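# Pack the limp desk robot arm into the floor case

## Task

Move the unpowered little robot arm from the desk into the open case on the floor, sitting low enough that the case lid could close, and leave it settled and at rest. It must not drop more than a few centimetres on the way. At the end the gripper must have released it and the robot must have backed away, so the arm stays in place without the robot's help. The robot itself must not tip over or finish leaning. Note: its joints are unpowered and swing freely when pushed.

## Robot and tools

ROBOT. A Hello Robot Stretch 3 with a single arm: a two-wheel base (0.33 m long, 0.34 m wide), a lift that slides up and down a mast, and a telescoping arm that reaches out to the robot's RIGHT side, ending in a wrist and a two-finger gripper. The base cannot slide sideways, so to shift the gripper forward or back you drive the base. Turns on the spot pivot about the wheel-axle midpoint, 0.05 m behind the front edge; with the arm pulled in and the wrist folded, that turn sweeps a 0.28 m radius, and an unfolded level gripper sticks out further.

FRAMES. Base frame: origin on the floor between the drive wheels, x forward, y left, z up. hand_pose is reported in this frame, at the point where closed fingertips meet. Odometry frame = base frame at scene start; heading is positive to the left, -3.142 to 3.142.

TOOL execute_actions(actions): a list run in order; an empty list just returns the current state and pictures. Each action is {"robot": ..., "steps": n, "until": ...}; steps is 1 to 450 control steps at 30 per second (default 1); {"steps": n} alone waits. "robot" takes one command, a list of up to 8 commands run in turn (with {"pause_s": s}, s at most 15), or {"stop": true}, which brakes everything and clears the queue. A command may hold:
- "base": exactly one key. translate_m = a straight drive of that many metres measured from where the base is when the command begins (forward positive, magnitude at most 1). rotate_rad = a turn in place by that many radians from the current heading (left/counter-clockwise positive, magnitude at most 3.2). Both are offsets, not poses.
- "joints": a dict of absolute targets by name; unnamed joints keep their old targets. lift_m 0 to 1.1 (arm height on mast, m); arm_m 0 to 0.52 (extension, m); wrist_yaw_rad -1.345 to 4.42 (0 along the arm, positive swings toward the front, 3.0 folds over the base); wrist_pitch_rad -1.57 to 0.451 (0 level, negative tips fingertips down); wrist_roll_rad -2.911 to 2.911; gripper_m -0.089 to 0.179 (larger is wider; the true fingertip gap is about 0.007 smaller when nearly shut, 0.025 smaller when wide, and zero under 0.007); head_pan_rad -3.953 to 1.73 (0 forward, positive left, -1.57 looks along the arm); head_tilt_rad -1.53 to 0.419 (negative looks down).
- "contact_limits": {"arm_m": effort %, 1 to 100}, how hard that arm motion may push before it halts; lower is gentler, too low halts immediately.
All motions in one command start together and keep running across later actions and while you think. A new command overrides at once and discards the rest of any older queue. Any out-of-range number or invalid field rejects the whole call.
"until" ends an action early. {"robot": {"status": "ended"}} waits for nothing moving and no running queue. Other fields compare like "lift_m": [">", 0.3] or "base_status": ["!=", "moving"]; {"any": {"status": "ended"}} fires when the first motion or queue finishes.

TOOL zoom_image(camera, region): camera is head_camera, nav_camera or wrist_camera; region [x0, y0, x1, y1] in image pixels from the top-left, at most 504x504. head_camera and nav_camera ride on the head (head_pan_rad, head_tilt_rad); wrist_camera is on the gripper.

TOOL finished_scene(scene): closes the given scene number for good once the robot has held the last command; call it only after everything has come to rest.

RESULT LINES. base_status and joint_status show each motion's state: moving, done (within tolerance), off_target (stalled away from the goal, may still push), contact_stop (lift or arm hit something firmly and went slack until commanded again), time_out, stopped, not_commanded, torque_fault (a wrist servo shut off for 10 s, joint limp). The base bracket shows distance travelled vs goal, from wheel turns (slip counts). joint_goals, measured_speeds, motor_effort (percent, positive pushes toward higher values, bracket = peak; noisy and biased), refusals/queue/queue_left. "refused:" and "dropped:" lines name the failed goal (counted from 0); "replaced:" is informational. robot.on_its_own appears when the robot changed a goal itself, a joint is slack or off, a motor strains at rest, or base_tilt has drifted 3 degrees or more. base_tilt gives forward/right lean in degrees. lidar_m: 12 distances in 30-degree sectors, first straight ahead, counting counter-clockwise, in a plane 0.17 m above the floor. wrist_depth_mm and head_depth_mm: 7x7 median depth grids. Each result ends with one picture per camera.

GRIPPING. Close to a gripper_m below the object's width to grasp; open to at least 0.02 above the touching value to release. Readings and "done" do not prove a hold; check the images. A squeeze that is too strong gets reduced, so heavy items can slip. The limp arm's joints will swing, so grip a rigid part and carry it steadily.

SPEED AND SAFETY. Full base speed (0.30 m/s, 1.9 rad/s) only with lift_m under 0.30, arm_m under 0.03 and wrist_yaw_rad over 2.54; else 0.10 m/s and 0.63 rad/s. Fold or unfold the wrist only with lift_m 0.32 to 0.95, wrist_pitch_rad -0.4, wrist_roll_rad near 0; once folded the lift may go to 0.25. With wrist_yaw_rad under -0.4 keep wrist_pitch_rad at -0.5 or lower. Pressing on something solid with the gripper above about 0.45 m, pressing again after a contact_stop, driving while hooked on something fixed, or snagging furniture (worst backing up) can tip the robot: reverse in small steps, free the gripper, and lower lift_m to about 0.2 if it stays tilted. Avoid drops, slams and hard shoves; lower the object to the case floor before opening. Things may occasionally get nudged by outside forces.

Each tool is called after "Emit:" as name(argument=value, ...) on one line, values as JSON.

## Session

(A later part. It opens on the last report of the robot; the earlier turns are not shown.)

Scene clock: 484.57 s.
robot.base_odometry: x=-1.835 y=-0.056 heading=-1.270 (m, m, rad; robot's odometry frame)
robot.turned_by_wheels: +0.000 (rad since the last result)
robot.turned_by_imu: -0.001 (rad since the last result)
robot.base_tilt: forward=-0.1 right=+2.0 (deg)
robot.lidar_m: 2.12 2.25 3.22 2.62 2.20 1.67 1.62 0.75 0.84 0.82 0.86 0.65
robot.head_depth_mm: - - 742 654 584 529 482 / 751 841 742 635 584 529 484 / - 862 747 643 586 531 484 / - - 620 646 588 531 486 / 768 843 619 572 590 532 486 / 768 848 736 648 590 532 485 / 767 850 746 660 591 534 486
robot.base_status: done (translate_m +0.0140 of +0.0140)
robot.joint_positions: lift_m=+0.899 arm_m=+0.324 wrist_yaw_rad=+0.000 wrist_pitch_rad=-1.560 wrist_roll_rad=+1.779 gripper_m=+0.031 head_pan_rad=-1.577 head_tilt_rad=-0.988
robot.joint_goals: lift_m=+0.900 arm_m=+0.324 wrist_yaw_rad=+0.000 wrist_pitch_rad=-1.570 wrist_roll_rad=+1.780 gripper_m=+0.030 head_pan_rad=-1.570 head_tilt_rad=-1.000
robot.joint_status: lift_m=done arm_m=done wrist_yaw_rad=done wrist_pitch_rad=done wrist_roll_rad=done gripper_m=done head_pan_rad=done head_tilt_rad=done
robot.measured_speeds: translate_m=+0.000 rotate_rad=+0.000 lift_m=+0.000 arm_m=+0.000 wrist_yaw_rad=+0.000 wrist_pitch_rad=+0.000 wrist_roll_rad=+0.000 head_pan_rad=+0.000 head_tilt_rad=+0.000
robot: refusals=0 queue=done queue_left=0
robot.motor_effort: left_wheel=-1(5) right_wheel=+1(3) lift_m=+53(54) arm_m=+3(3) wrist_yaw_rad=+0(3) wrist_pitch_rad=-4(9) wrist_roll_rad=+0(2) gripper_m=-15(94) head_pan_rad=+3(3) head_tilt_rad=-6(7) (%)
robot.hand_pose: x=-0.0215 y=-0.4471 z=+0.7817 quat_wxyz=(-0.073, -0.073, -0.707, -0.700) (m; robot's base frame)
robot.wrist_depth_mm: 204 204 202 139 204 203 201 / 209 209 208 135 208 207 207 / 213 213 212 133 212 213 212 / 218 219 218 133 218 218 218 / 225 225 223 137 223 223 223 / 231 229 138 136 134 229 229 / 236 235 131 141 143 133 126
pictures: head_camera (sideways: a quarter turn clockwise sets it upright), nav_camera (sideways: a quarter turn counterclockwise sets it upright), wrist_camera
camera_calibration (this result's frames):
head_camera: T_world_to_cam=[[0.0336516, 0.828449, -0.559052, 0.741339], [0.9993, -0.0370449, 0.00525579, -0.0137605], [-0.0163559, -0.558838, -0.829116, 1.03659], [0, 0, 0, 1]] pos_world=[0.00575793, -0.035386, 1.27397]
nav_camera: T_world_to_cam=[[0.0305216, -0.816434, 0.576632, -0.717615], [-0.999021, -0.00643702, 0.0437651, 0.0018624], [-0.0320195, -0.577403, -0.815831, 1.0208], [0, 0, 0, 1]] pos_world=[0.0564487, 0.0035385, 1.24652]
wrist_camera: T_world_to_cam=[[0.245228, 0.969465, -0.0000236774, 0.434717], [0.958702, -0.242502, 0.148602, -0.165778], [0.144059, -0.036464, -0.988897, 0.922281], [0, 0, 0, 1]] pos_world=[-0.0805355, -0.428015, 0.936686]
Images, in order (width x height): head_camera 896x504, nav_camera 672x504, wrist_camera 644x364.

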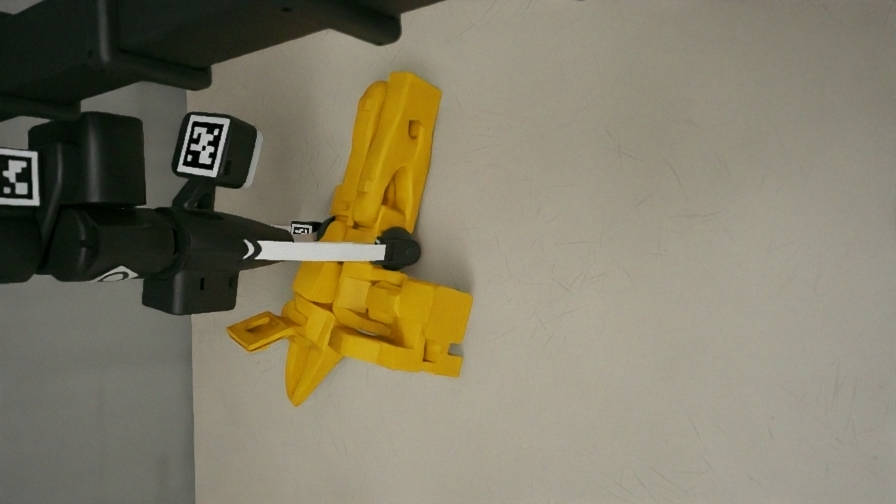

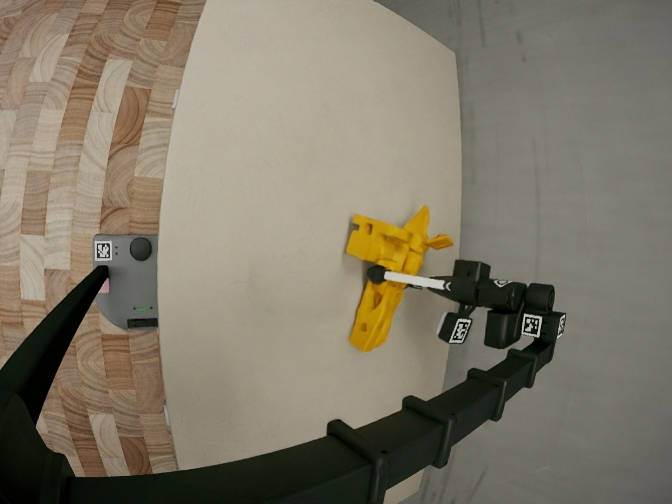

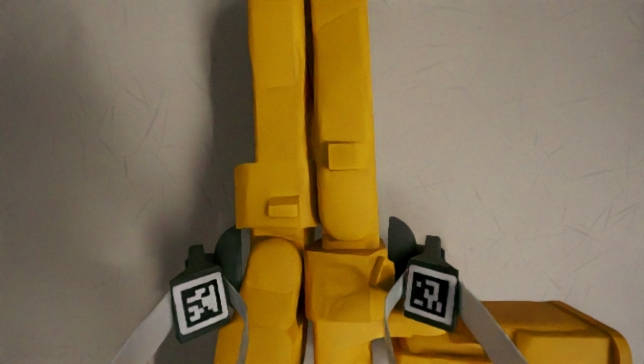

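Emit:
execute_actions(actions=[{"robot":[{"joints":{"lift_m":0.884}},{"joints":{"gripper_m":0.085}},{"joints":{"lift_m":0.862}},{"joints":{"gripper_m":0.008}},{"pause_s":0.5},{"joints":{"lift_m":0.90}}],"steps":450,"until":{"robot":{"status":"ended"}}},{"steps":30}])

Scene clock: 495.10 s.
robot.base_odometry: x=-1.835 y=-0.056 heading=-1.270 (m, m, rad; robot's odometry frame)
robot.turned_by_wheels: +0.000 (rad since the last result)
robot.turned_by_imu: -0.003 (rad since the last result)
robot.base_tilt: forward=-0.1 right=+2.1 (deg)
robot.lidar_m: 2.12 2.26 3.21 2.61 2.20 1.66 1.62 0.75 0.84 0.82 0.86 0.66
robot.head_depth_mm: - - 741 656 583 530 482 / 752 851 742 645 585 529 483 / - 860 747 643 587 530 485 / - - 612 646 587 529 484 / 765 843 631 581 589 531 484 / 765 849 735 647 588 532 483 / 766 849 750 660 588 534 488
robot.base_status: done (translate_m +0.0140 of +0.0140)
robot.joint_positions: lift_m=+0.899 arm_m=+0.324 wrist_yaw_rad=-0.001 wrist_pitch_rad=-1.563 wrist_roll_rad=+1.782 gripper_m=+0.015 head_pan_rad=-1.577 head_tilt_rad=-0.988
robot.joint_goals: lift_m=+0.900 arm_m=+0.324 wrist_yaw_rad=+0.000 wrist_pitch_rad=-1.570 wrist_roll_rad=+1.780 gripper_m=+0.014 head_pan_rad=-1.570 head_tilt_rad=-1.000
robot.joint_status: lift_m=done arm_m=done wrist_yaw_rad=done wrist_pitch_rad=done wrist_roll_rad=done gripper_m=done head_pan_rad=done head_tilt_rad=done
robot.measured_speeds: translate_m=+0.000 rotate_rad=+0.000 lift_m=+0.000 arm_m=+0.000 wrist_yaw_rad=+0.000 wrist_pitch_rad=+0.000 wrist_roll_rad=+0.000 head_pan_rad=+0.000 head_tilt_rad=+0.000
robot: refusals=0 queue=done queue_left=0
robot.on_its_own: gripper_m is held at +0.014, not at your +0.008, by its stall guard, which is not easing now
robot.motor_effort: left_wheel=-1(2) right_wheel=+0(1) lift_m=+53(56) arm_m=+2(2) wrist_yaw_rad=+2(3) wrist_pitch_rad=-3(5) wrist_roll_rad=-1(2) gripper_m=-20(97) head_pan_rad=+3(4) head_tilt_rad=-6(6) (%)
robot.hand_pose: x=-0.0215 y=-0.4464 z=+0.7817 quat_wxyz=(-0.075, -0.075, -0.706, -0.701) (m; robot's base frame)
robot.wrist_depth_mm: 203 204 103 103 204 204 203 / 209 208 111 104 209 208 207 / 212 213 212 107 213 213 212 / 218 218 123 111 220 218 219 / 225 223 124 117 222 223 223 / 230 231 128 127 129 228 229 / 237 236 129 132 147 144 234
pictures: head_camera (sideways: a quarter turn clockwise sets it upright), nav_camera (sideways: a quarter turn counterclockwise sets it upright), wrist_camera
camera_calibration (this result's frames):
head_camera: T_world_to_cam=[[0.0336515, 0.828449, -0.559052, 0.741339], [0.9993, -0.0370447, 0.00525579, -0.0137605], [-0.0163558, -0.558838, -0.829116, 1.03659], [0, 0, 0, 1]] pos_world=[0.00575794, -0.035386, 1.27397]
nav_camera: T_world_to_cam=[[0.0305217, -0.816434, 0.576632, -0.717615], [-0.999021, -0.00643714, 0.0437651, 0.0018624], [-0.0320194, -0.577404, -0.815831, 1.0208], [0, 0, 0, 1]] pos_world=[0.0564487, 0.0035385, 1.24652]
wrist_camera: T_world_to_cam=[[0.249409, 0.968395, 0.00256898, 0.43163], [0.957643, -0.247032, 0.147972, -0.167205], [0.143929, -0.0344453, -0.988988, 0.923324], [0, 0, 0, 1]] pos_world=[-0.0804229, -0.427489, 0.936789]
Images, in order (width x height): head_camera 896x504, nav_camera 672x504, wrist_camera 644x364.

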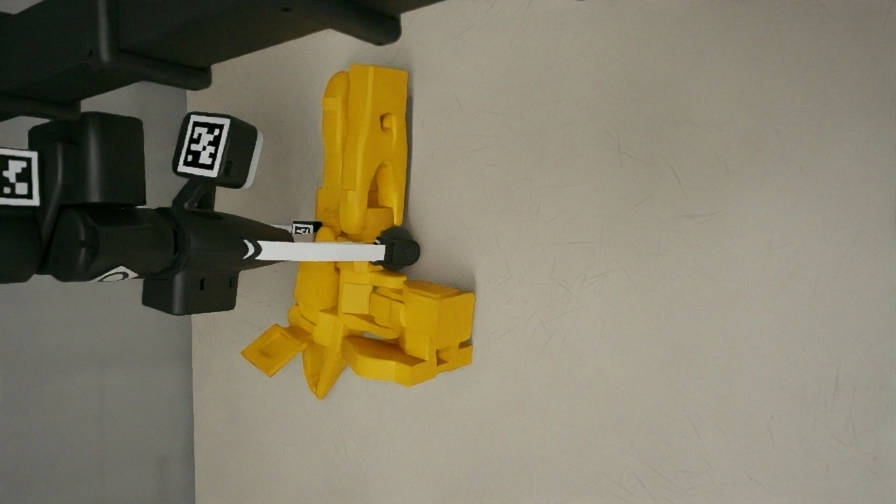

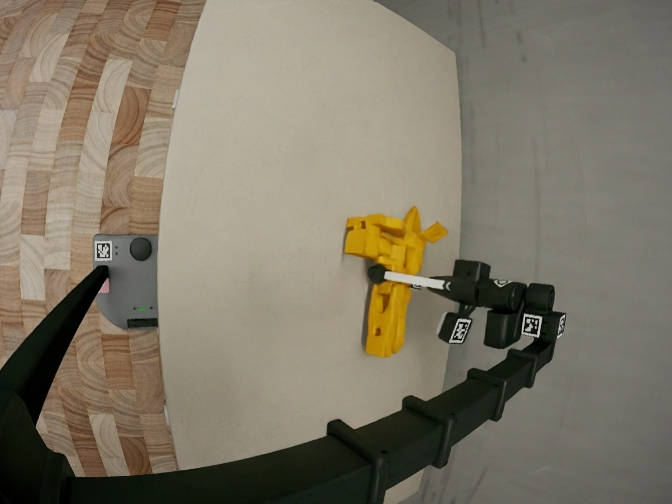

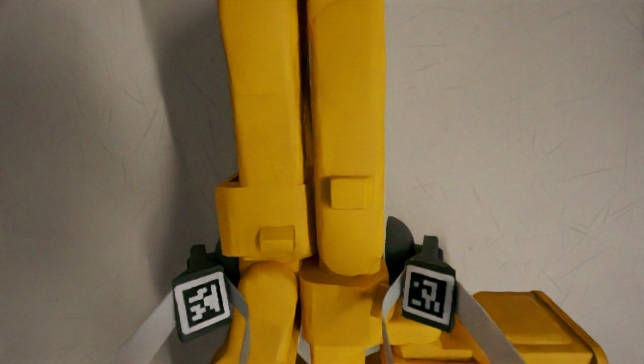

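Emit:
execute_actions(actions=[{"robot":[{"joints":{"lift_m":0.868}},{"joints":{"gripper_m":0.095,"lift_m":0.872}},{"base":{"translate_m":0.014},"joints":{"wrist_roll_rad":1.68}},{"joints":{"gripper_m":0.013}},{"pause_s":0.5},{"joints":{"lift_m":0.91}}],"steps":450,"until":{"robot":{"status":"ended"}}},{"steps":30}])

Scene clock: 502.53 s.
robot.base_odometry: x=-1.835 y=-0.056 heading=-1.270 (m, m, rad; robot's odometry frame)
robot.turned_by_wheels: +0.000 (rad since the last result)
robot.turned_by_imu: -0.001 (rad since the last result)
robot.base_tilt: forward=-0.1 right=+2.0 (deg)
robot.lidar_m: 2.12 2.26 3.21 2.62 2.19 1.66 1.62 0.75 0.84 0.82 0.85 0.66
robot.head_depth_mm: 748 - - 643 585 530 482 / - 862 744 632 586 529 482 / - - 733 645 587 531 482 / - - 643 639 588 532 484 / 769 842 645 595 589 531 485 / 768 849 736 649 588 534 484 / 765 851 750 659 589 534 486
robot.base_status: done (translate_m +0.0140 of +0.0140)
robot.joint_positions: lift_m=+0.870 arm_m=+0.324 wrist_yaw_rad=-0.001 wrist_pitch_rad=-1.566 wrist_roll_rad=+1.782 gripper_m=+0.018 head_pan_rad=-1.577 head_tilt_rad=-0.988
robot.joint_goals: lift_m=+0.870 arm_m=+0.324 wrist_yaw_rad=+0.000 wrist_pitch_rad=-1.570 wrist_roll_rad=+1.780 gripper_m=+0.017 head_pan_rad=-1.570 head_tilt_rad=-1.000
robot.joint_status: lift_m=contact_stop arm_m=done wrist_yaw_rad=done wrist_pitch_rad=done wrist_roll_rad=done gripper_m=done head_pan_rad=done head_tilt_rad=done
robot.measured_speeds: translate_m=+0.000 rotate_rad=+0.000 lift_m=+0.000 arm_m=+0.000 wrist_yaw_rad=+0.000 wrist_pitch_rad=+0.000 wrist_roll_rad=+0.000 head_pan_rad=+0.000 head_tilt_rad=+0.000
robot: refusals=0 queue=dropped queue_left=0
robot.on_its_own: gripper_m is held at +0.017, not at your +0.008, by its stall guard, which is not easing now; lift_m is slack since a contact_stop, until your next command for it
robot.motor_effort: left_wheel=-1(3) right_wheel=+0(2) lift_m=+38(49) arm_m=+2(2) wrist_yaw_rad=+1(2) wrist_pitch_rad=-2(3) wrist_roll_rad=-1(1) gripper_m=-21(22) head_pan_rad=+3(3) head_tilt_rad=-6(7) (%)
robot.hand_pose: x=-0.0215 y=-0.4455 z=+0.7525 quat_wxyz=(-0.075, -0.075, -0.704, -0.702) (m; robot's base frame)
robot.wrist_depth_mm: 177 176 174 117 176 176 177 / 181 180 178 115 180 180 181 / 186 185 184 116 184 185 184 / 188 189 129 117 189 189 189 / 194 194 130 119 193 194 194 / 199 198 129 127 - 200 199 / 205 203 126 129 140 139 203
pictures: head_camera (sideways: a quarter turn clockwise sets it upright), nav_camera (sideways: a quarter turn counterclockwise sets it upright), wrist_camera
dropped: robot: command 0 of its queue: lift_m: contact_stop
camera_calibration (this result's frames):
head_camera: T_world_to_cam=[[0.0336512, 0.828449, -0.559052, 0.741339], [0.9993, -0.0370444, 0.00525579, -0.0137605], [-0.0163556, -0.558838, -0.829116, 1.03659], [0, 0, 0, 1]] pos_world=[0.00575795, -0.035386, 1.27397]
nav_camera: T_world_to_cam=[[0.030522, -0.816434, 0.576632, -0.717615], [-0.999021, -0.0064375, 0.0437651, 0.0018624], [-0.0320192, -0.577403, -0.815831, 1.0208], [0, 0, 0, 1]] pos_world=[0.0564487, 0.00353853, 1.24652]
wrist_camera: T_world_to_cam=[[0.249117, 0.968455, 0.005974, 0.428324], [0.957717, -0.247262, 0.147106, -0.162103], [0.143942, -0.030925, -0.989103, 0.896051], [0, 0, 0, 1]] pos_world=[-0.0804338, -0.427184, 0.907574]
Images, in order (width x height): head_camera 896x504, nav_camera 672x504, wrist_camera 644x364.

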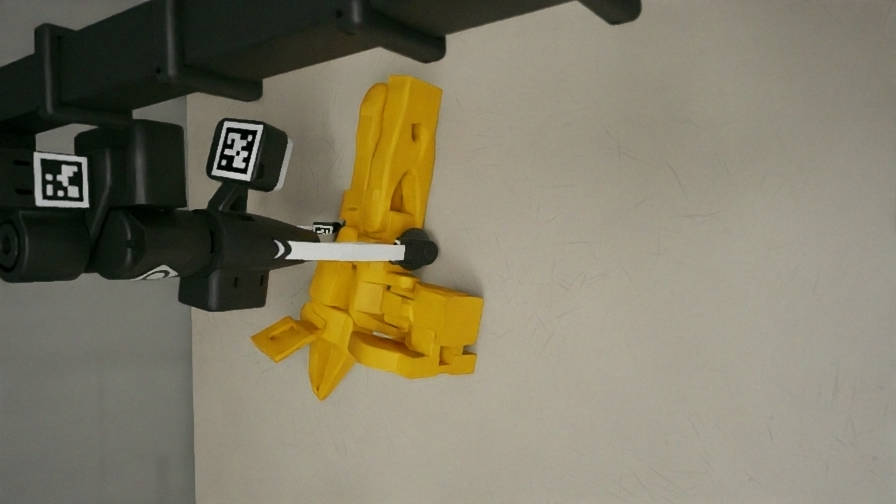

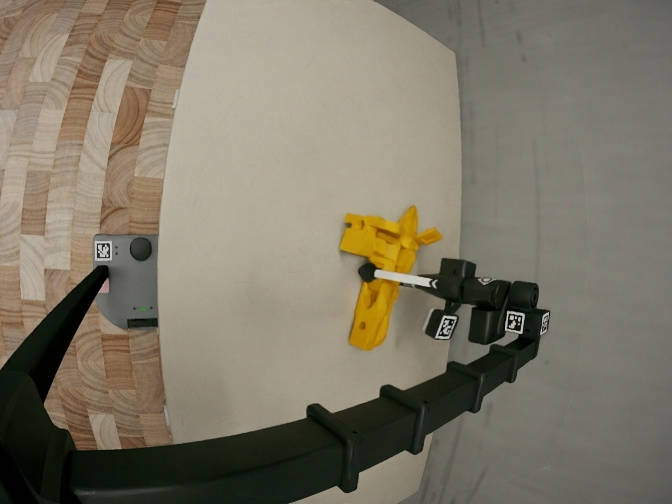

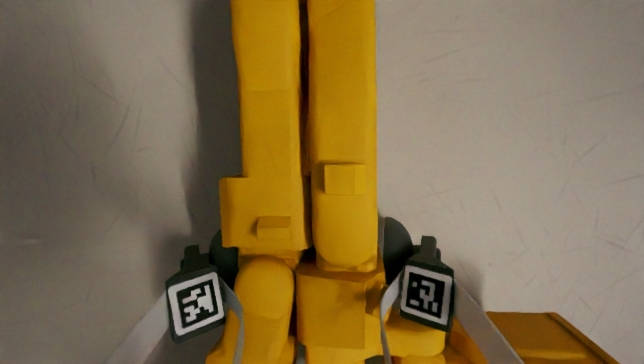

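Emit:
execute_actions(actions=[{"robot":[{"joints":{"gripper_m":0.095,"lift_m":0.875}},{"base":{"translate_m":0.016},"joints":{"wrist_roll_rad":1.72}},{"joints":{"gripper_m":0.014}},{"pause_s":0.5},{"joints":{"lift_m":0.91}}],"steps":450,"until":{"robot":{"status":"ended"}}},{"steps":30}])

Scene clock: 512.53 s.
robot.base_odometry: x=-1.831 y=-0.072 heading=-1.270 (m, m, rad; robot's odometry frame)
robot.turned_by_wheels: +0.000 (rad since the last result)
robot.turned_by_imu: -0.003 (rad since the last result)
robot.base_tilt: forward=+0.0 right=+2.1 (deg)
robot.lidar_m: 2.11 2.23 3.17 2.62 2.22 1.68 1.64 0.76 0.84 0.82 0.86 0.64
robot.head_depth_mm: - - 744 654 584 528 483 / 794 842 743 633 587 530 483 / - 840 745 647 587 529 483 / - - 610 647 587 530 484 / 767 844 610 566 588 532 485 / 768 847 733 648 588 533 486 / 768 852 751 658 590 532 485
robot.base_status: done (translate_m +0.0160 of +0.0160)
robot.joint_positions: lift_m=+0.909 arm_m=+0.324 wrist_yaw_rad=-0.001 wrist_pitch_rad=-1.558 wrist_roll_rad=+1.723 gripper_m=+0.015 head_pan_rad=-1.577 head_tilt_rad=-0.988
robot.joint_goals: lift_m=+0.910 arm_m=+0.324 wrist_yaw_rad=+0.000 wrist_pitch_rad=-1.570 wrist_roll_rad=+1.720 gripper_m=+0.014 head_pan_rad=-1.570 head_tilt_rad=-1.000
robot.joint_status: lift_m=done arm_m=done wrist_yaw_rad=done wrist_pitch_rad=done wrist_roll_rad=done gripper_m=done head_pan_rad=done head_tilt_rad=done
robot.measured_speeds: translate_m=+0.000 rotate_rad=+0.000 lift_m=+0.000 arm_m=+0.000 wrist_yaw_rad=+0.000 wrist_pitch_rad=+0.000 wrist_roll_rad=+0.000 head_pan_rad=+0.000 head_tilt_rad=+0.000
robot: refusals=0 queue=done queue_left=0
robot.motor_effort: left_wheel=-2(6) right_wheel=+1(7) lift_m=+53(56) arm_m=+1(1) wrist_yaw_rad=+2(2) wrist_pitch_rad=-5(6) wrist_roll_rad=-1(6) gripper_m=-20(95) head_pan_rad=+3(3) head_tilt_rad=-6(7) (%)
robot.hand_pose: x=-0.0215 y=-0.4477 z=+0.7916 quat_wxyz=(-0.054, -0.054, -0.709, -0.701) (m; robot's base frame)
robot.wrist_depth_mm: 213 213 210 125 213 211 212 / 219 219 217 124 217 216 217 / 224 223 222 124 222 223 222 / 230 229 226 126 228 227 226 / 235 234 232 131 232 234 232 / 241 240 138 135 133 238 239 / 247 247 134 143 145 138 140
pictures: head_camera (sideways: a quarter turn clockwise sets it upright), nav_camera (sideways: a quarter turn counterclockwise sets it upright), wrist_camera
camera_calibration (this result's frames):
head_camera: T_world_to_cam=[[0.033651, 0.828449, -0.559052, 0.741339], [0.9993, -0.0370442, 0.00525579, -0.0137605], [-0.0163555, -0.558838, -0.829116, 1.03659], [0, 0, 0, 1]] pos_world=[0.00575796, -0.035386, 1.27397]
nav_camera: T_world_to_cam=[[0.0305222, -0.816434, 0.576632, -0.717615], [-0.999021, -0.00643774, 0.0437651, 0.0018624], [-0.0320191, -0.577403, -0.815831, 1.0208], [0, 0, 0, 1]] pos_world=[0.0564487, 0.00353854, 1.24652]
wrist_camera: T_world_to_cam=[[0.192253, 0.981342, -0.00246642, 0.441462], [0.970531, -0.189762, 0.148526, -0.143502], [0.145287, -0.0309483, -0.988905, 0.93459], [0, 0, 0, 1]] pos_world=[-0.0813832, -0.431532, 0.946623]
Images, in order (width x height): head_camera 896x504, nav_camera 672x504, wrist_camera 644x364.

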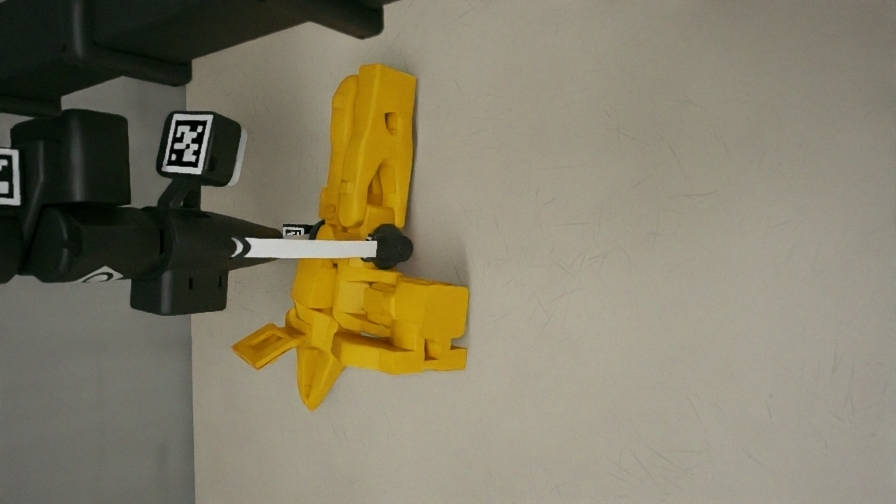

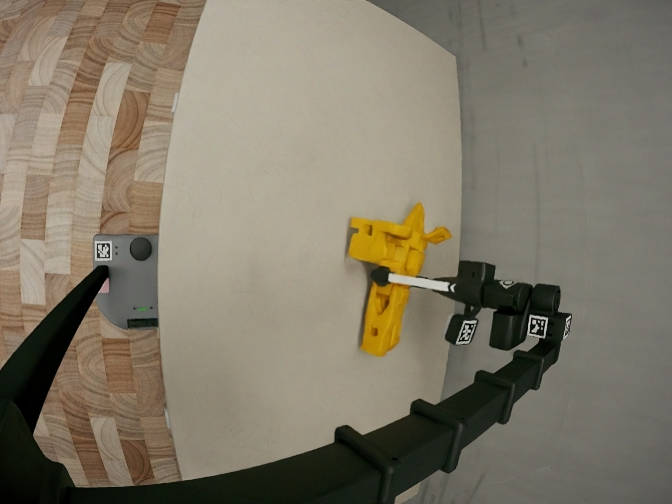

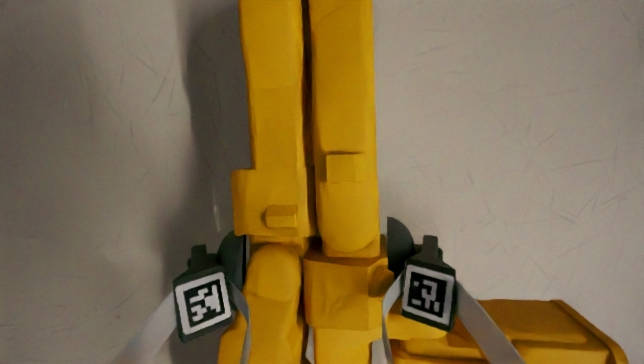

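Emit:
execute_actions(actions=[{"robot":{"joints":{"lift_m":0.925,"arm_m":0.15}},"steps":450,"until":{"robot":{"status":"ended"}}},{"steps":45}])

Scene clock: 520.20 s.
robot.base_odometry: x=-1.831 y=-0.072 heading=-1.270 (m, m, rad; robot's odometry frame)
robot.turned_by_wheels: +0.000 (rad since the last result)
robot.turned_by_imu: -0.002 (rad since the last result)
robot.base_tilt: forward=-0.1 right=+2.0 (deg)
robot.lidar_m: 2.10 2.23 3.16 2.62 2.23 1.68 1.64 0.76 0.84 0.82 0.86 0.64
robot.head_depth_mm: - - 729 651 561 529 483 / - - - 640 510 530 482 / 738 - - 652 521 530 482 / 746 845 - 506 502 530 484 / 770 848 763 511 450 518 485 / 766 846 752 628 581 525 486 / 769 853 749 660 590 532 487
robot.base_status: done (translate_m +0.0160 of +0.0160)
robot.joint_positions: lift_m=+0.924 arm_m=+0.150 wrist_yaw_rad=+0.000 wrist_pitch_rad=-1.558 wrist_roll_rad=+1.722 gripper_m=+0.015 head_pan_rad=-1.577 head_tilt_rad=-0.988
robot.joint_goals: lift_m=+0.925 arm_m=+0.150 wrist_yaw_rad=+0.000 wrist_pitch_rad=-1.570 wrist_roll_rad=+1.720 gripper_m=+0.014 head_pan_rad=-1.570 head_tilt_rad=-1.000
robot.joint_status: lift_m=done arm_m=done wrist_yaw_rad=done wrist_pitch_rad=done wrist_roll_rad=done gripper_m=done head_pan_rad=done head_tilt_rad=done
robot.measured_speeds: translate_m=+0.000 rotate_rad=+0.000 lift_m=+0.000 arm_m=+0.000 wrist_yaw_rad=+0.000 wrist_pitch_rad=+0.000 wrist_roll_rad=+0.000 head_pan_rad=+0.000 head_tilt_rad=+0.000
robot: refusals=0 queue=done queue_left=0
robot.motor_effort: left_wheel=-2(2) right_wheel=+1(2) lift_m=+53(57) arm_m=-6(8) wrist_yaw_rad=+2(2) wrist_pitch_rad=-5(5) wrist_roll_rad=-1(1) gripper_m=-20(20) head_pan_rad=+4(3) head_tilt_rad=-6(6) (%)
robot.hand_pose: x=-0.0215 y=-0.2742 z=+0.8066 quat_wxyz=(-0.054, -0.054, -0.709, -0.701) (m; robot's base frame)
robot.wrist_depth_mm: 230 228 225 125 227 225 226 / 234 234 234 123 233 232 231 / 240 240 236 124 238 238 238 / 245 245 241 126 246 241 242 / 251 252 249 132 248 249 248 / 257 257 138 135 133 255 255 / 266 265 135 143 145 138 139
pictures: head_camera (sideways: a quarter turn clockwise sets it upright), nav_camera (sideways: a quarter turn counterclockwise sets it upright), wrist_camera
camera_calibration (this result's frames):
head_camera: T_world_to_cam=[[0.0336512, 0.828449, -0.559052, 0.741339], [0.9993, -0.0370444, 0.00525579, -0.0137605], [-0.0163556, -0.558838, -0.829116, 1.03659], [0, 0, 0, 1]] pos_world=[0.00575795, -0.035386, 1.27397]
nav_camera: T_world_to_cam=[[0.030522, -0.816434, 0.576632, -0.717615], [-0.999021, -0.0064375, 0.0437651, 0.0018624], [-0.0320192, -0.577403, -0.815831, 1.0208], [0, 0, 0, 1]] pos_world=[0.0564487, 0.00353853, 1.24652]
wrist_camera: T_world_to_cam=[[0.190848, 0.981616, -0.00246814, 0.271209], [0.970803, -0.188373, 0.148514, -0.112387], [0.145319, -0.0307397, -0.988907, 0.954858], [0, 0, 0, 1]] pos_world=[-0.0814128, -0.258042, 0.961626]
Images, in order (width x height): head_camera 896x504, nav_camera 672x504, wrist_camera 644x364.

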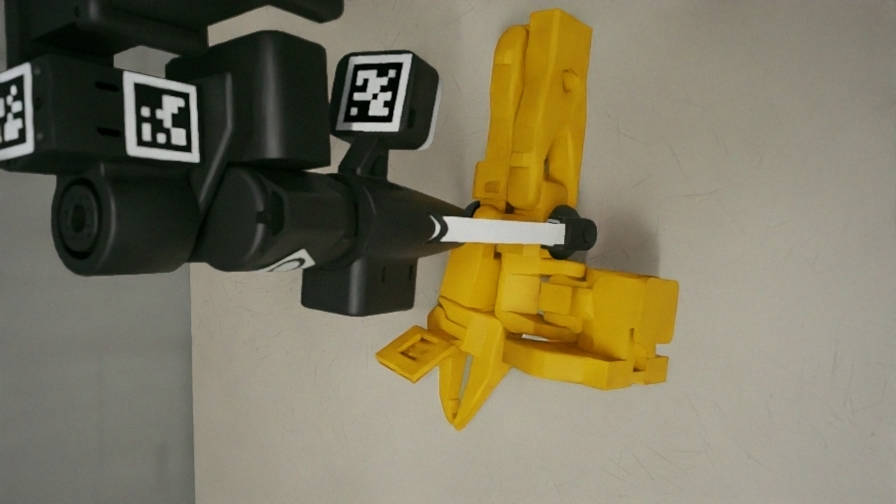

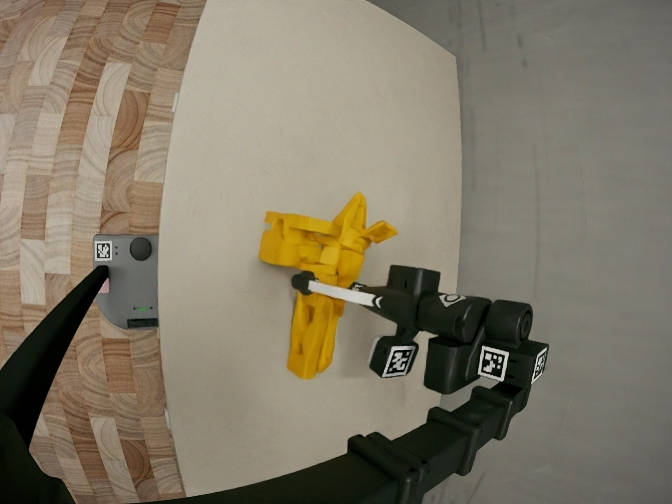

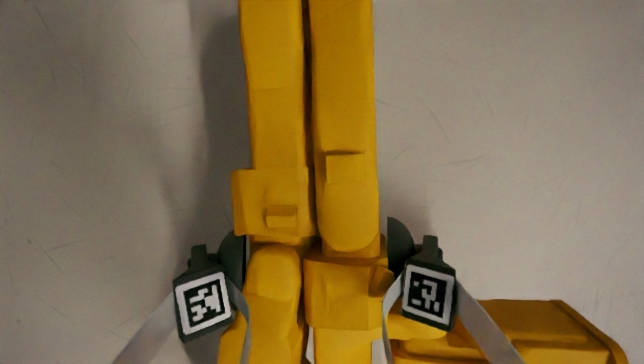

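Emit:
execute_actions(actions=[{"robot":[{"base":{"rotate_rad":0.6},"joints":{"lift_m":0.94}},{"base":{"translate_m":0.35}},{"base":{"rotate_rad":1.47}},{"base":{"translate_m":0.4}}],"steps":450,"until":{"robot":{"status":"ended"}}},{"steps":100,"until":{"robot":{"status":"ended"}}}])

Scene clock: 564.87 s.
robot.base_odometry: x=-1.278 y=-0.002 heading=+0.800 (m, m, rad; robot's odometry frame)
robot.turned_by_wheels: +2.070 (rad since the last result)
robot.turned_by_imu: +2.070 (rad since the last result)
robot.base_tilt: forward=-0.1 right=+2.0 (deg)
robot.lidar_m: 2.11 1.77 1.71 1.78 1.42 1.37 1.02 1.98 2.02 2.14 2.96 2.22
robot.head_depth_mm: - - 1682 1493 499 1210 1103 / - - - 1480 505 1214 1157 / - - - 1503 1283 1220 - / 2163 2024 - 499 1287 1225 1139 / 2265 2007 1703 502 437 1206 1115 / 2316 1991 1720 541 1311 1216 1114 / 2357 1970 1714 1506 1349 1223 1113
robot.base_status: done (translate_m +0.4000 of +0.4000)
robot.joint_positions: lift_m=+0.939 arm_m=+0.150 wrist_yaw_rad=+0.000 wrist_pitch_rad=-1.558 wrist_roll_rad=+1.722 gripper_m=+0.015 head_pan_rad=-1.577 head_tilt_rad=-0.988
robot.joint_goals: lift_m=+0.940 arm_m=+0.150 wrist_yaw_rad=+0.000 wrist_pitch_rad=-1.570 wrist_roll_rad=+1.720 gripper_m=+0.014 head_pan_rad=-1.570 head_tilt_rad=-1.000
robot.joint_status: lift_m=done arm_m=done wrist_yaw_rad=done wrist_pitch_rad=done wrist_roll_rad=done gripper_m=done head_pan_rad=done head_tilt_rad=done
robot.measured_speeds: translate_m=+0.000 rotate_rad=+0.000 lift_m=+0.000 arm_m=+0.000 wrist_yaw_rad=+0.000 wrist_pitch_rad=+0.000 wrist_roll_rad=+0.000 head_pan_rad=+0.000 head_tilt_rad=+0.000
robot: refusals=0 queue=done queue_left=0
robot.motor_effort: left_wheel=-2(8) right_wheel=+0(4) lift_m=+53(55) arm_m=-5(5) wrist_yaw_rad=+1(1) wrist_pitch_rad=-5(5) wrist_roll_rad=-1(1) gripper_m=-20(20) head_pan_rad=+3(3) head_tilt_rad=-6(6) (%)
robot.hand_pose: x=-0.0215 y=-0.2742 z=+0.8216 quat_wxyz=(-0.054, -0.054, -0.709, -0.701) (m; robot's base frame)
robot.wrist_depth_mm: 919 962 947 125 911 928 930 / 964 959 946 123 - 954 937 / 986 996 988 124 - 962 965 / 981 996 - 126 986 - 994 / - - - 132 - - - / - - 137 135 133 - - / - - 135 144 145 138 139
pictures: head_camera (sideways: a quarter turn clockwise sets it upright), nav_camera (sideways: a quarter turn counterclockwise sets it upright), wrist_camera
camera_calibration (this result's frames):
head_camera: T_world_to_cam=[[0.0336513, 0.828449, -0.559052, 0.741339], [0.9993, -0.0370445, 0.00525579, -0.0137605], [-0.0163557, -0.558838, -0.829116, 1.03659], [0, 0, 0, 1]] pos_world=[0.00575794, -0.035386, 1.27397]
nav_camera: T_world_to_cam=[[0.0305219, -0.816434, 0.576632, -0.717615], [-0.999021, -0.00643739, 0.0437651, 0.0018624], [-0.0320193, -0.577403, -0.815831, 1.0208], [0, 0, 0, 1]] pos_world=[0.0564487, 0.00353852, 1.24652]
wrist_camera: T_world_to_cam=[[0.190827, 0.981621, -0.00246818, 0.271252], [0.970808, -0.188352, 0.148514, -0.114609], [0.145319, -0.0307365, -0.988907, 0.96969], [0, 0, 0, 1]] pos_world=[-0.0814131, -0.258049, 0.976624]
Images, in order (width x height): head_camera 896x504, nav_camera 672x504, wrist_camera 644x364.

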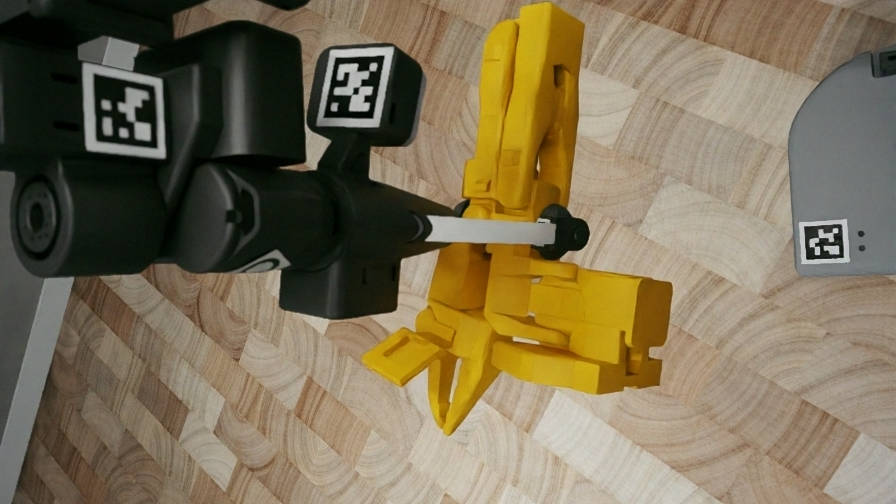

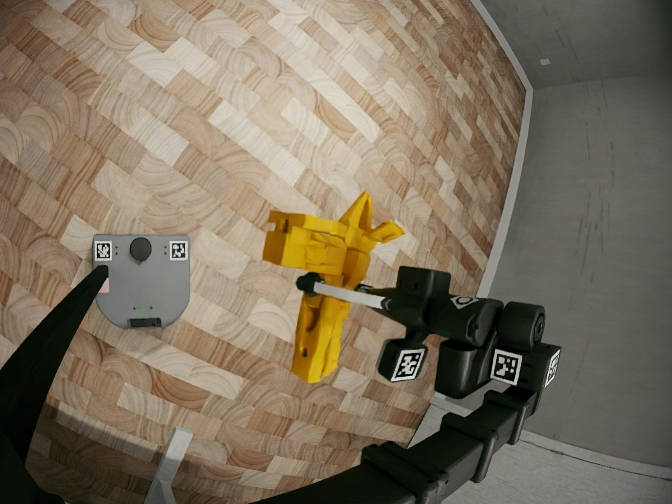

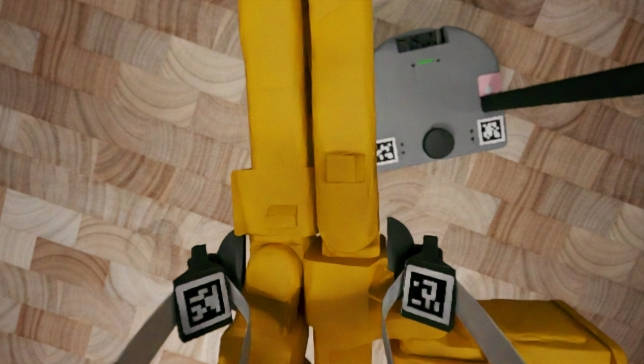

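Emit:
execute_actions(actions=[{"robot":[{"base":{"translate_m":1.0},"joints":{"lift_m":0.63,"arm_m":0.1,"head_pan_rad":-0.5,"head_tilt_rad":-0.9}},{"base":{"translate_m":0.7}}],"steps":450,"until":{"robot":{"status":"ended"}}},{"steps":300,"until":{"robot":{"status":"ended"}}}])

Scene clock: 589.93 s.
robot.base_odometry: x=-0.093 y=+1.217 heading=+0.800 (m, m, rad; robot's odometry frame)
robot.turned_by_wheels: +0.000 (rad since the last result)
robot.turned_by_imu: -0.016 (rad since the last result)
robot.base_tilt: forward=-0.1 right=+2.1 (deg)
robot.lidar_m: 1.19 0.88 0.84 0.88 1.21 2.39 2.73 3.01 2.92 2.72 0.55 0.53
robot.head_depth_mm: 1779 2064 1844 1495 1400 1234 648 / 1796 2039 1873 1425 1331 1243 643 / 1775 2054 1865 1512 1129 1251 1120 / 1777 2058 1867 1602 1358 1247 1119 / 1781 2056 1858 1615 1389 1250 1124 / 1770 2052 1878 1614 1426 1253 1126 / 1764 2049 1892 1599 1414 1260 1117
robot.base_status: done (translate_m +0.7000 of +0.7000)
robot.joint_positions: lift_m=+0.630 arm_m=+0.100 wrist_yaw_rad=+0.000 wrist_pitch_rad=-1.558 wrist_roll_rad=+1.722 gripper_m=+0.015 head_pan_rad=-0.507 head_tilt_rad=-0.902
robot.joint_goals: lift_m=+0.630 arm_m=+0.100 wrist_yaw_rad=+0.000 wrist_pitch_rad=-1.570 wrist_roll_rad=+1.720 gripper_m=+0.014 head_pan_rad=-0.500 head_tilt_rad=-0.900
robot.joint_status: lift_m=done arm_m=done wrist_yaw_rad=done wrist_pitch_rad=done wrist_roll_rad=done gripper_m=done head_pan_rad=done head_tilt_rad=done
robot.measured_speeds: translate_m=+0.000 rotate_rad=+0.000 lift_m=+0.000 arm_m=+0.000 wrist_yaw_rad=+0.000 wrist_pitch_rad=+0.000 wrist_roll_rad=+0.000 head_pan_rad=+0.000 head_tilt_rad=+0.000
robot: refusals=0 queue=done queue_left=0
robot.motor_effort: left_wheel=+0(4) right_wheel=+0(3) lift_m=+36(54) arm_m=-5(5) wrist_yaw_rad=+0(1) wrist_pitch_rad=-5(6) wrist_roll_rad=-1(1) gripper_m=-20(20) head_pan_rad=+4(33) head_tilt_rad=+1(10) (%)
robot.hand_pose: x=-0.0215 y=-0.2242 z=+0.5123 quat_wxyz=(-0.054, -0.054, -0.709, -0.701) (m; robot's base frame)
robot.wrist_depth_mm: 638 633 640 125 - - 622 / 658 650 641 124 - - - / 669 671 659 124 - - 658 / 689 692 690 126 682 671 677 / 709 703 694 132 697 700 690 / 724 713 138 135 133 693 724 / 755 751 135 144 144 138 140
pictures: head_camera (sideways: a quarter turn clockwise sets it upright), nav_camera (sideways: a quarter turn counterclockwise sets it upright), wrist_camera
camera_calibration (this result's frames):
head_camera: T_world_to_cam=[[-0.665843, 0.402751, -0.628048, 0.835497], [0.51207, 0.858907, 0.00790953, -0.014244], [0.54262, -0.316338, -0.778134, 0.966898], [0, 0, 0, 1]] pos_world=[0.0389453, -0.0183966, 1.27722]
nav_camera: T_world_to_cam=[[0.684857, -0.339986, 0.6445, -0.810031], [-0.477615, -0.877433, 0.0446591, -0.00248707], [0.550323, -0.338408, -0.763299, 0.948941], [0, 0, 0, 1]] pos_world=[0.0313438, 0.0435478, 1.2465]
wrist_camera: T_world_to_cam=[[0.190826, 0.981621, -0.00246829, 0.221399], [0.970808, -0.188351, 0.148514, -0.0592428], [0.145319, -0.0307365, -0.988907, 0.665279], [0, 0, 0, 1]] pos_world=[-0.0814131, -0.20804, 0.667244]
Images, in order (width x height): head_camera 896x504, nav_camera 672x504, wrist_camera 644x364.

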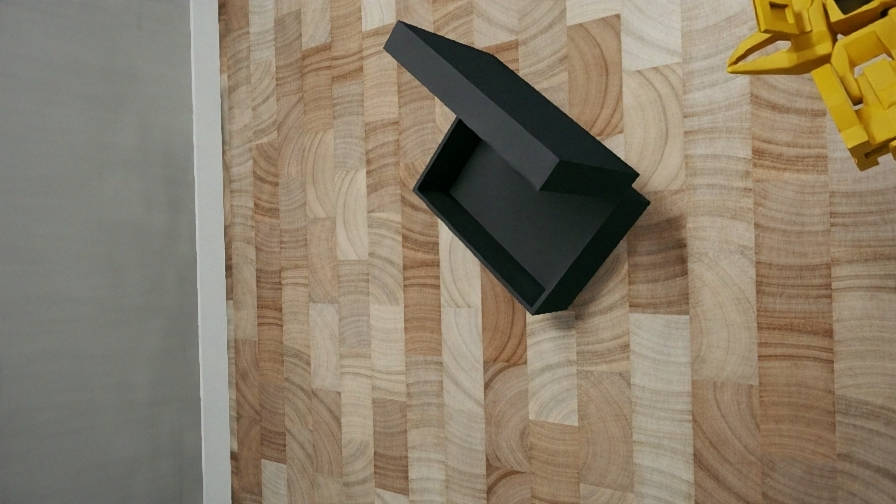

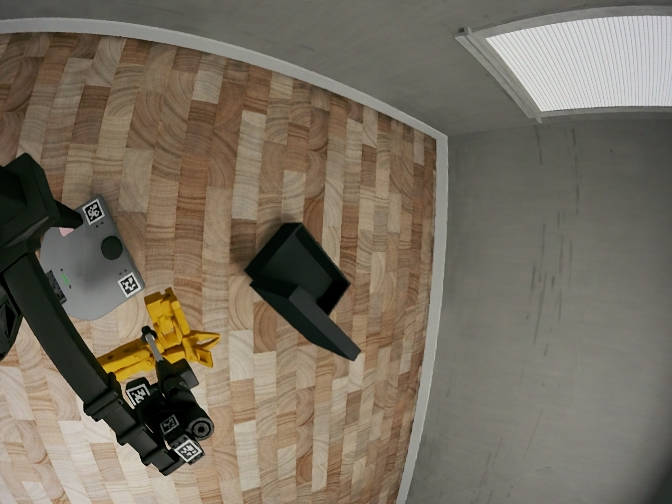

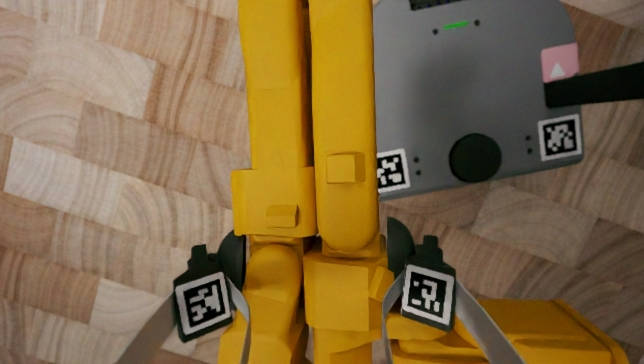

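Emit:
execute_actions(actions=[{"robot":[{"base":{"translate_m":0.515},"joints":{"lift_m":0.67,"head_pan_rad":-1.5,"head_tilt_rad":-1.1}},{"base":{"rotate_rad":0.333},"joints":{"arm_m":0.3}},{"joints":{"arm_m":0.413,"wrist_roll_rad":1.2}},{"pause_s":0.1}],"steps":450,"until":{"robot":{"status":"ended"}}},{"robot":{"joints":{"wrist_roll_rad":0.8}},"steps":25},{"robot":{"joints":{"wrist_roll_rad":0.4}},"steps":25},{"robot":{"joints":{"wrist_roll_rad":0.05}},"steps":30}])

Scene clock: 628.70 s.
robot.base_odometry: x=+0.266 y=+1.586 heading=+1.133 (m, m, rad; robot's odometry frame)
robot.turned_by_wheels: +0.333 (rad since the last result)
robot.turned_by_imu: +0.327 (rad since the last result)
robot.base_tilt: forward=-0.1 right=+2.1 (deg)
robot.lidar_m: 0.65 0.58 0.59 0.71 1.36 2.86 3.55 3.15 0.36 1.66 1.49 1.04
robot.head_depth_mm: 1979 1757 1584 1417 - - - / 1996 - 1559 1237 1183 1204 - / 1980 - 1539 1339 1273 1221 - / 1876 1729 1547 1330 1244 1199 - / 1803 1733 1582 1421 1295 1197 1111 / 1651 1745 1558 1425 1303 1199 1105 / 1546 1707 1573 1417 1299 1197 1100
robot.base_status: done (rotate_rad +0.3329 of +0.3330)
robot.joint_positions: lift_m=+0.669 arm_m=+0.413 wrist_yaw_rad=+0.000 wrist_pitch_rad=-1.558 wrist_roll_rad=+0.054 gripper_m=+0.015 head_pan_rad=-1.493 head_tilt_rad=-1.087
robot.joint_goals: lift_m=+0.670 arm_m=+0.413 wrist_yaw_rad=+0.000 wrist_pitch_rad=-1.570 wrist_roll_rad=+0.050 gripper_m=+0.014 head_pan_rad=-1.500 head_tilt_rad=-1.100
robot.joint_status: lift_m=done arm_m=done wrist_yaw_rad=done wrist_pitch_rad=done wrist_roll_rad=done gripper_m=done head_pan_rad=done head_tilt_rad=done
robot.measured_speeds: translate_m=+0.000 rotate_rad=+0.000 lift_m=+0.000 arm_m=+0.000 wrist_yaw_rad=+0.000 wrist_pitch_rad=+0.000 wrist_roll_rad=+0.000 head_pan_rad=+0.000 head_tilt_rad=+0.000
robot: refusals=0 queue=done queue_left=0
robot.motor_effort: left_wheel=-2(6) right_wheel=+1(4) lift_m=+52(55) arm_m=+3(4) wrist_yaw_rad=+1(2) wrist_pitch_rad=-5(5) wrist_roll_rad=-1(5) gripper_m=-21(20) head_pan_rad=-2(30) head_tilt_rad=-7(24) (%)
robot.hand_pose: x=-0.0216 y=-0.5369 z=+0.5516 quat_wxyz=(+0.489, +0.483, -0.516, -0.510) (m; robot's base frame)
robot.wrist_depth_mm: 677 681 669 125 694 282 701 / 690 681 685 123 557 288 709 / 701 702 703 124 558 300 710 / 714 705 720 126 577 304 727 / 718 727 733 132 580 311 742 / 736 743 137 135 133 310 751 / 753 761 134 142 145 138 139
pictures: head_camera (sideways: a quarter turn clockwise sets it upright), nav_camera (sideways: a quarter turn counterclockwise sets it upright), wrist_camera
camera_calibration (this result's frames):
head_camera: T_world_to_cam=[[-0.039512, 0.87925, -0.47472, 0.631927], [0.998936, 0.0460567, 0.00215988, -0.00972728], [0.0237631, -0.474129, -0.880134, 1.10266], [0, 0, 0, 1]] pos_world=[0.00848314, -0.0323722, 1.2705]
nav_camera: T_world_to_cam=[[0.102599, -0.863711, 0.493435, -0.609672], [-0.994675, -0.0939668, 0.0423402, 0.00369642], [0.00979678, -0.495151, -0.868752, 1.08933], [0, 0, 0, 1]] pos_world=[0.0555563, 0.0131503, 1.24703]
wrist_camera: T_world_to_cam=[[-0.995513, 0.0941719, 0.00926867, 0.0198998], [0.0945597, 0.986332, 0.134938, 0.49531], [0.00356542, 0.135209, -0.990811, 0.781715], [0, 0, 0, 1]] pos_world=[-0.0298131, -0.596109, 0.707511]
Images, in order (width x height): head_camera 896x504, nav_camera 672x504, wrist_camera 644x364.

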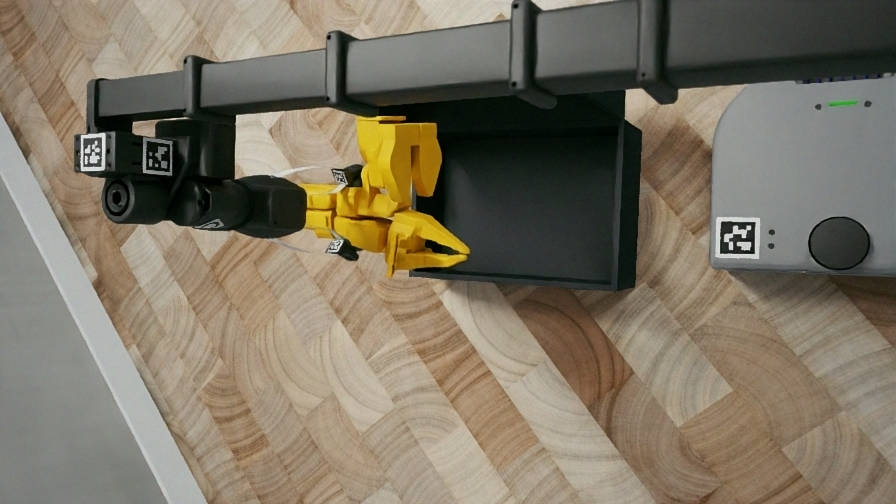

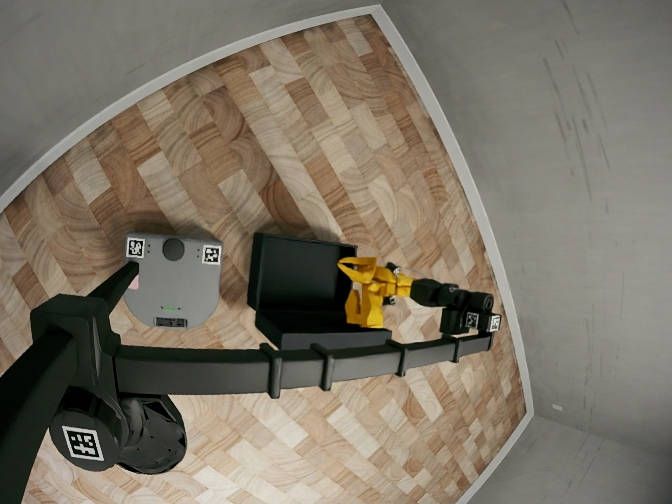

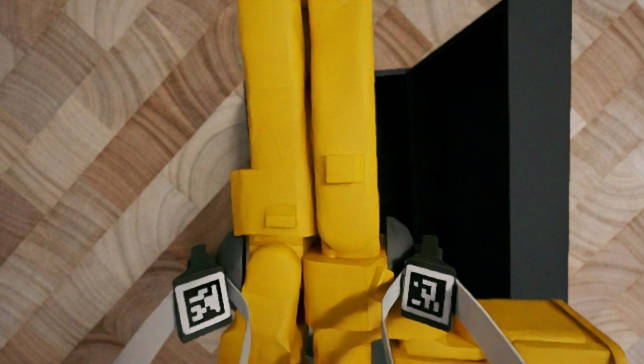

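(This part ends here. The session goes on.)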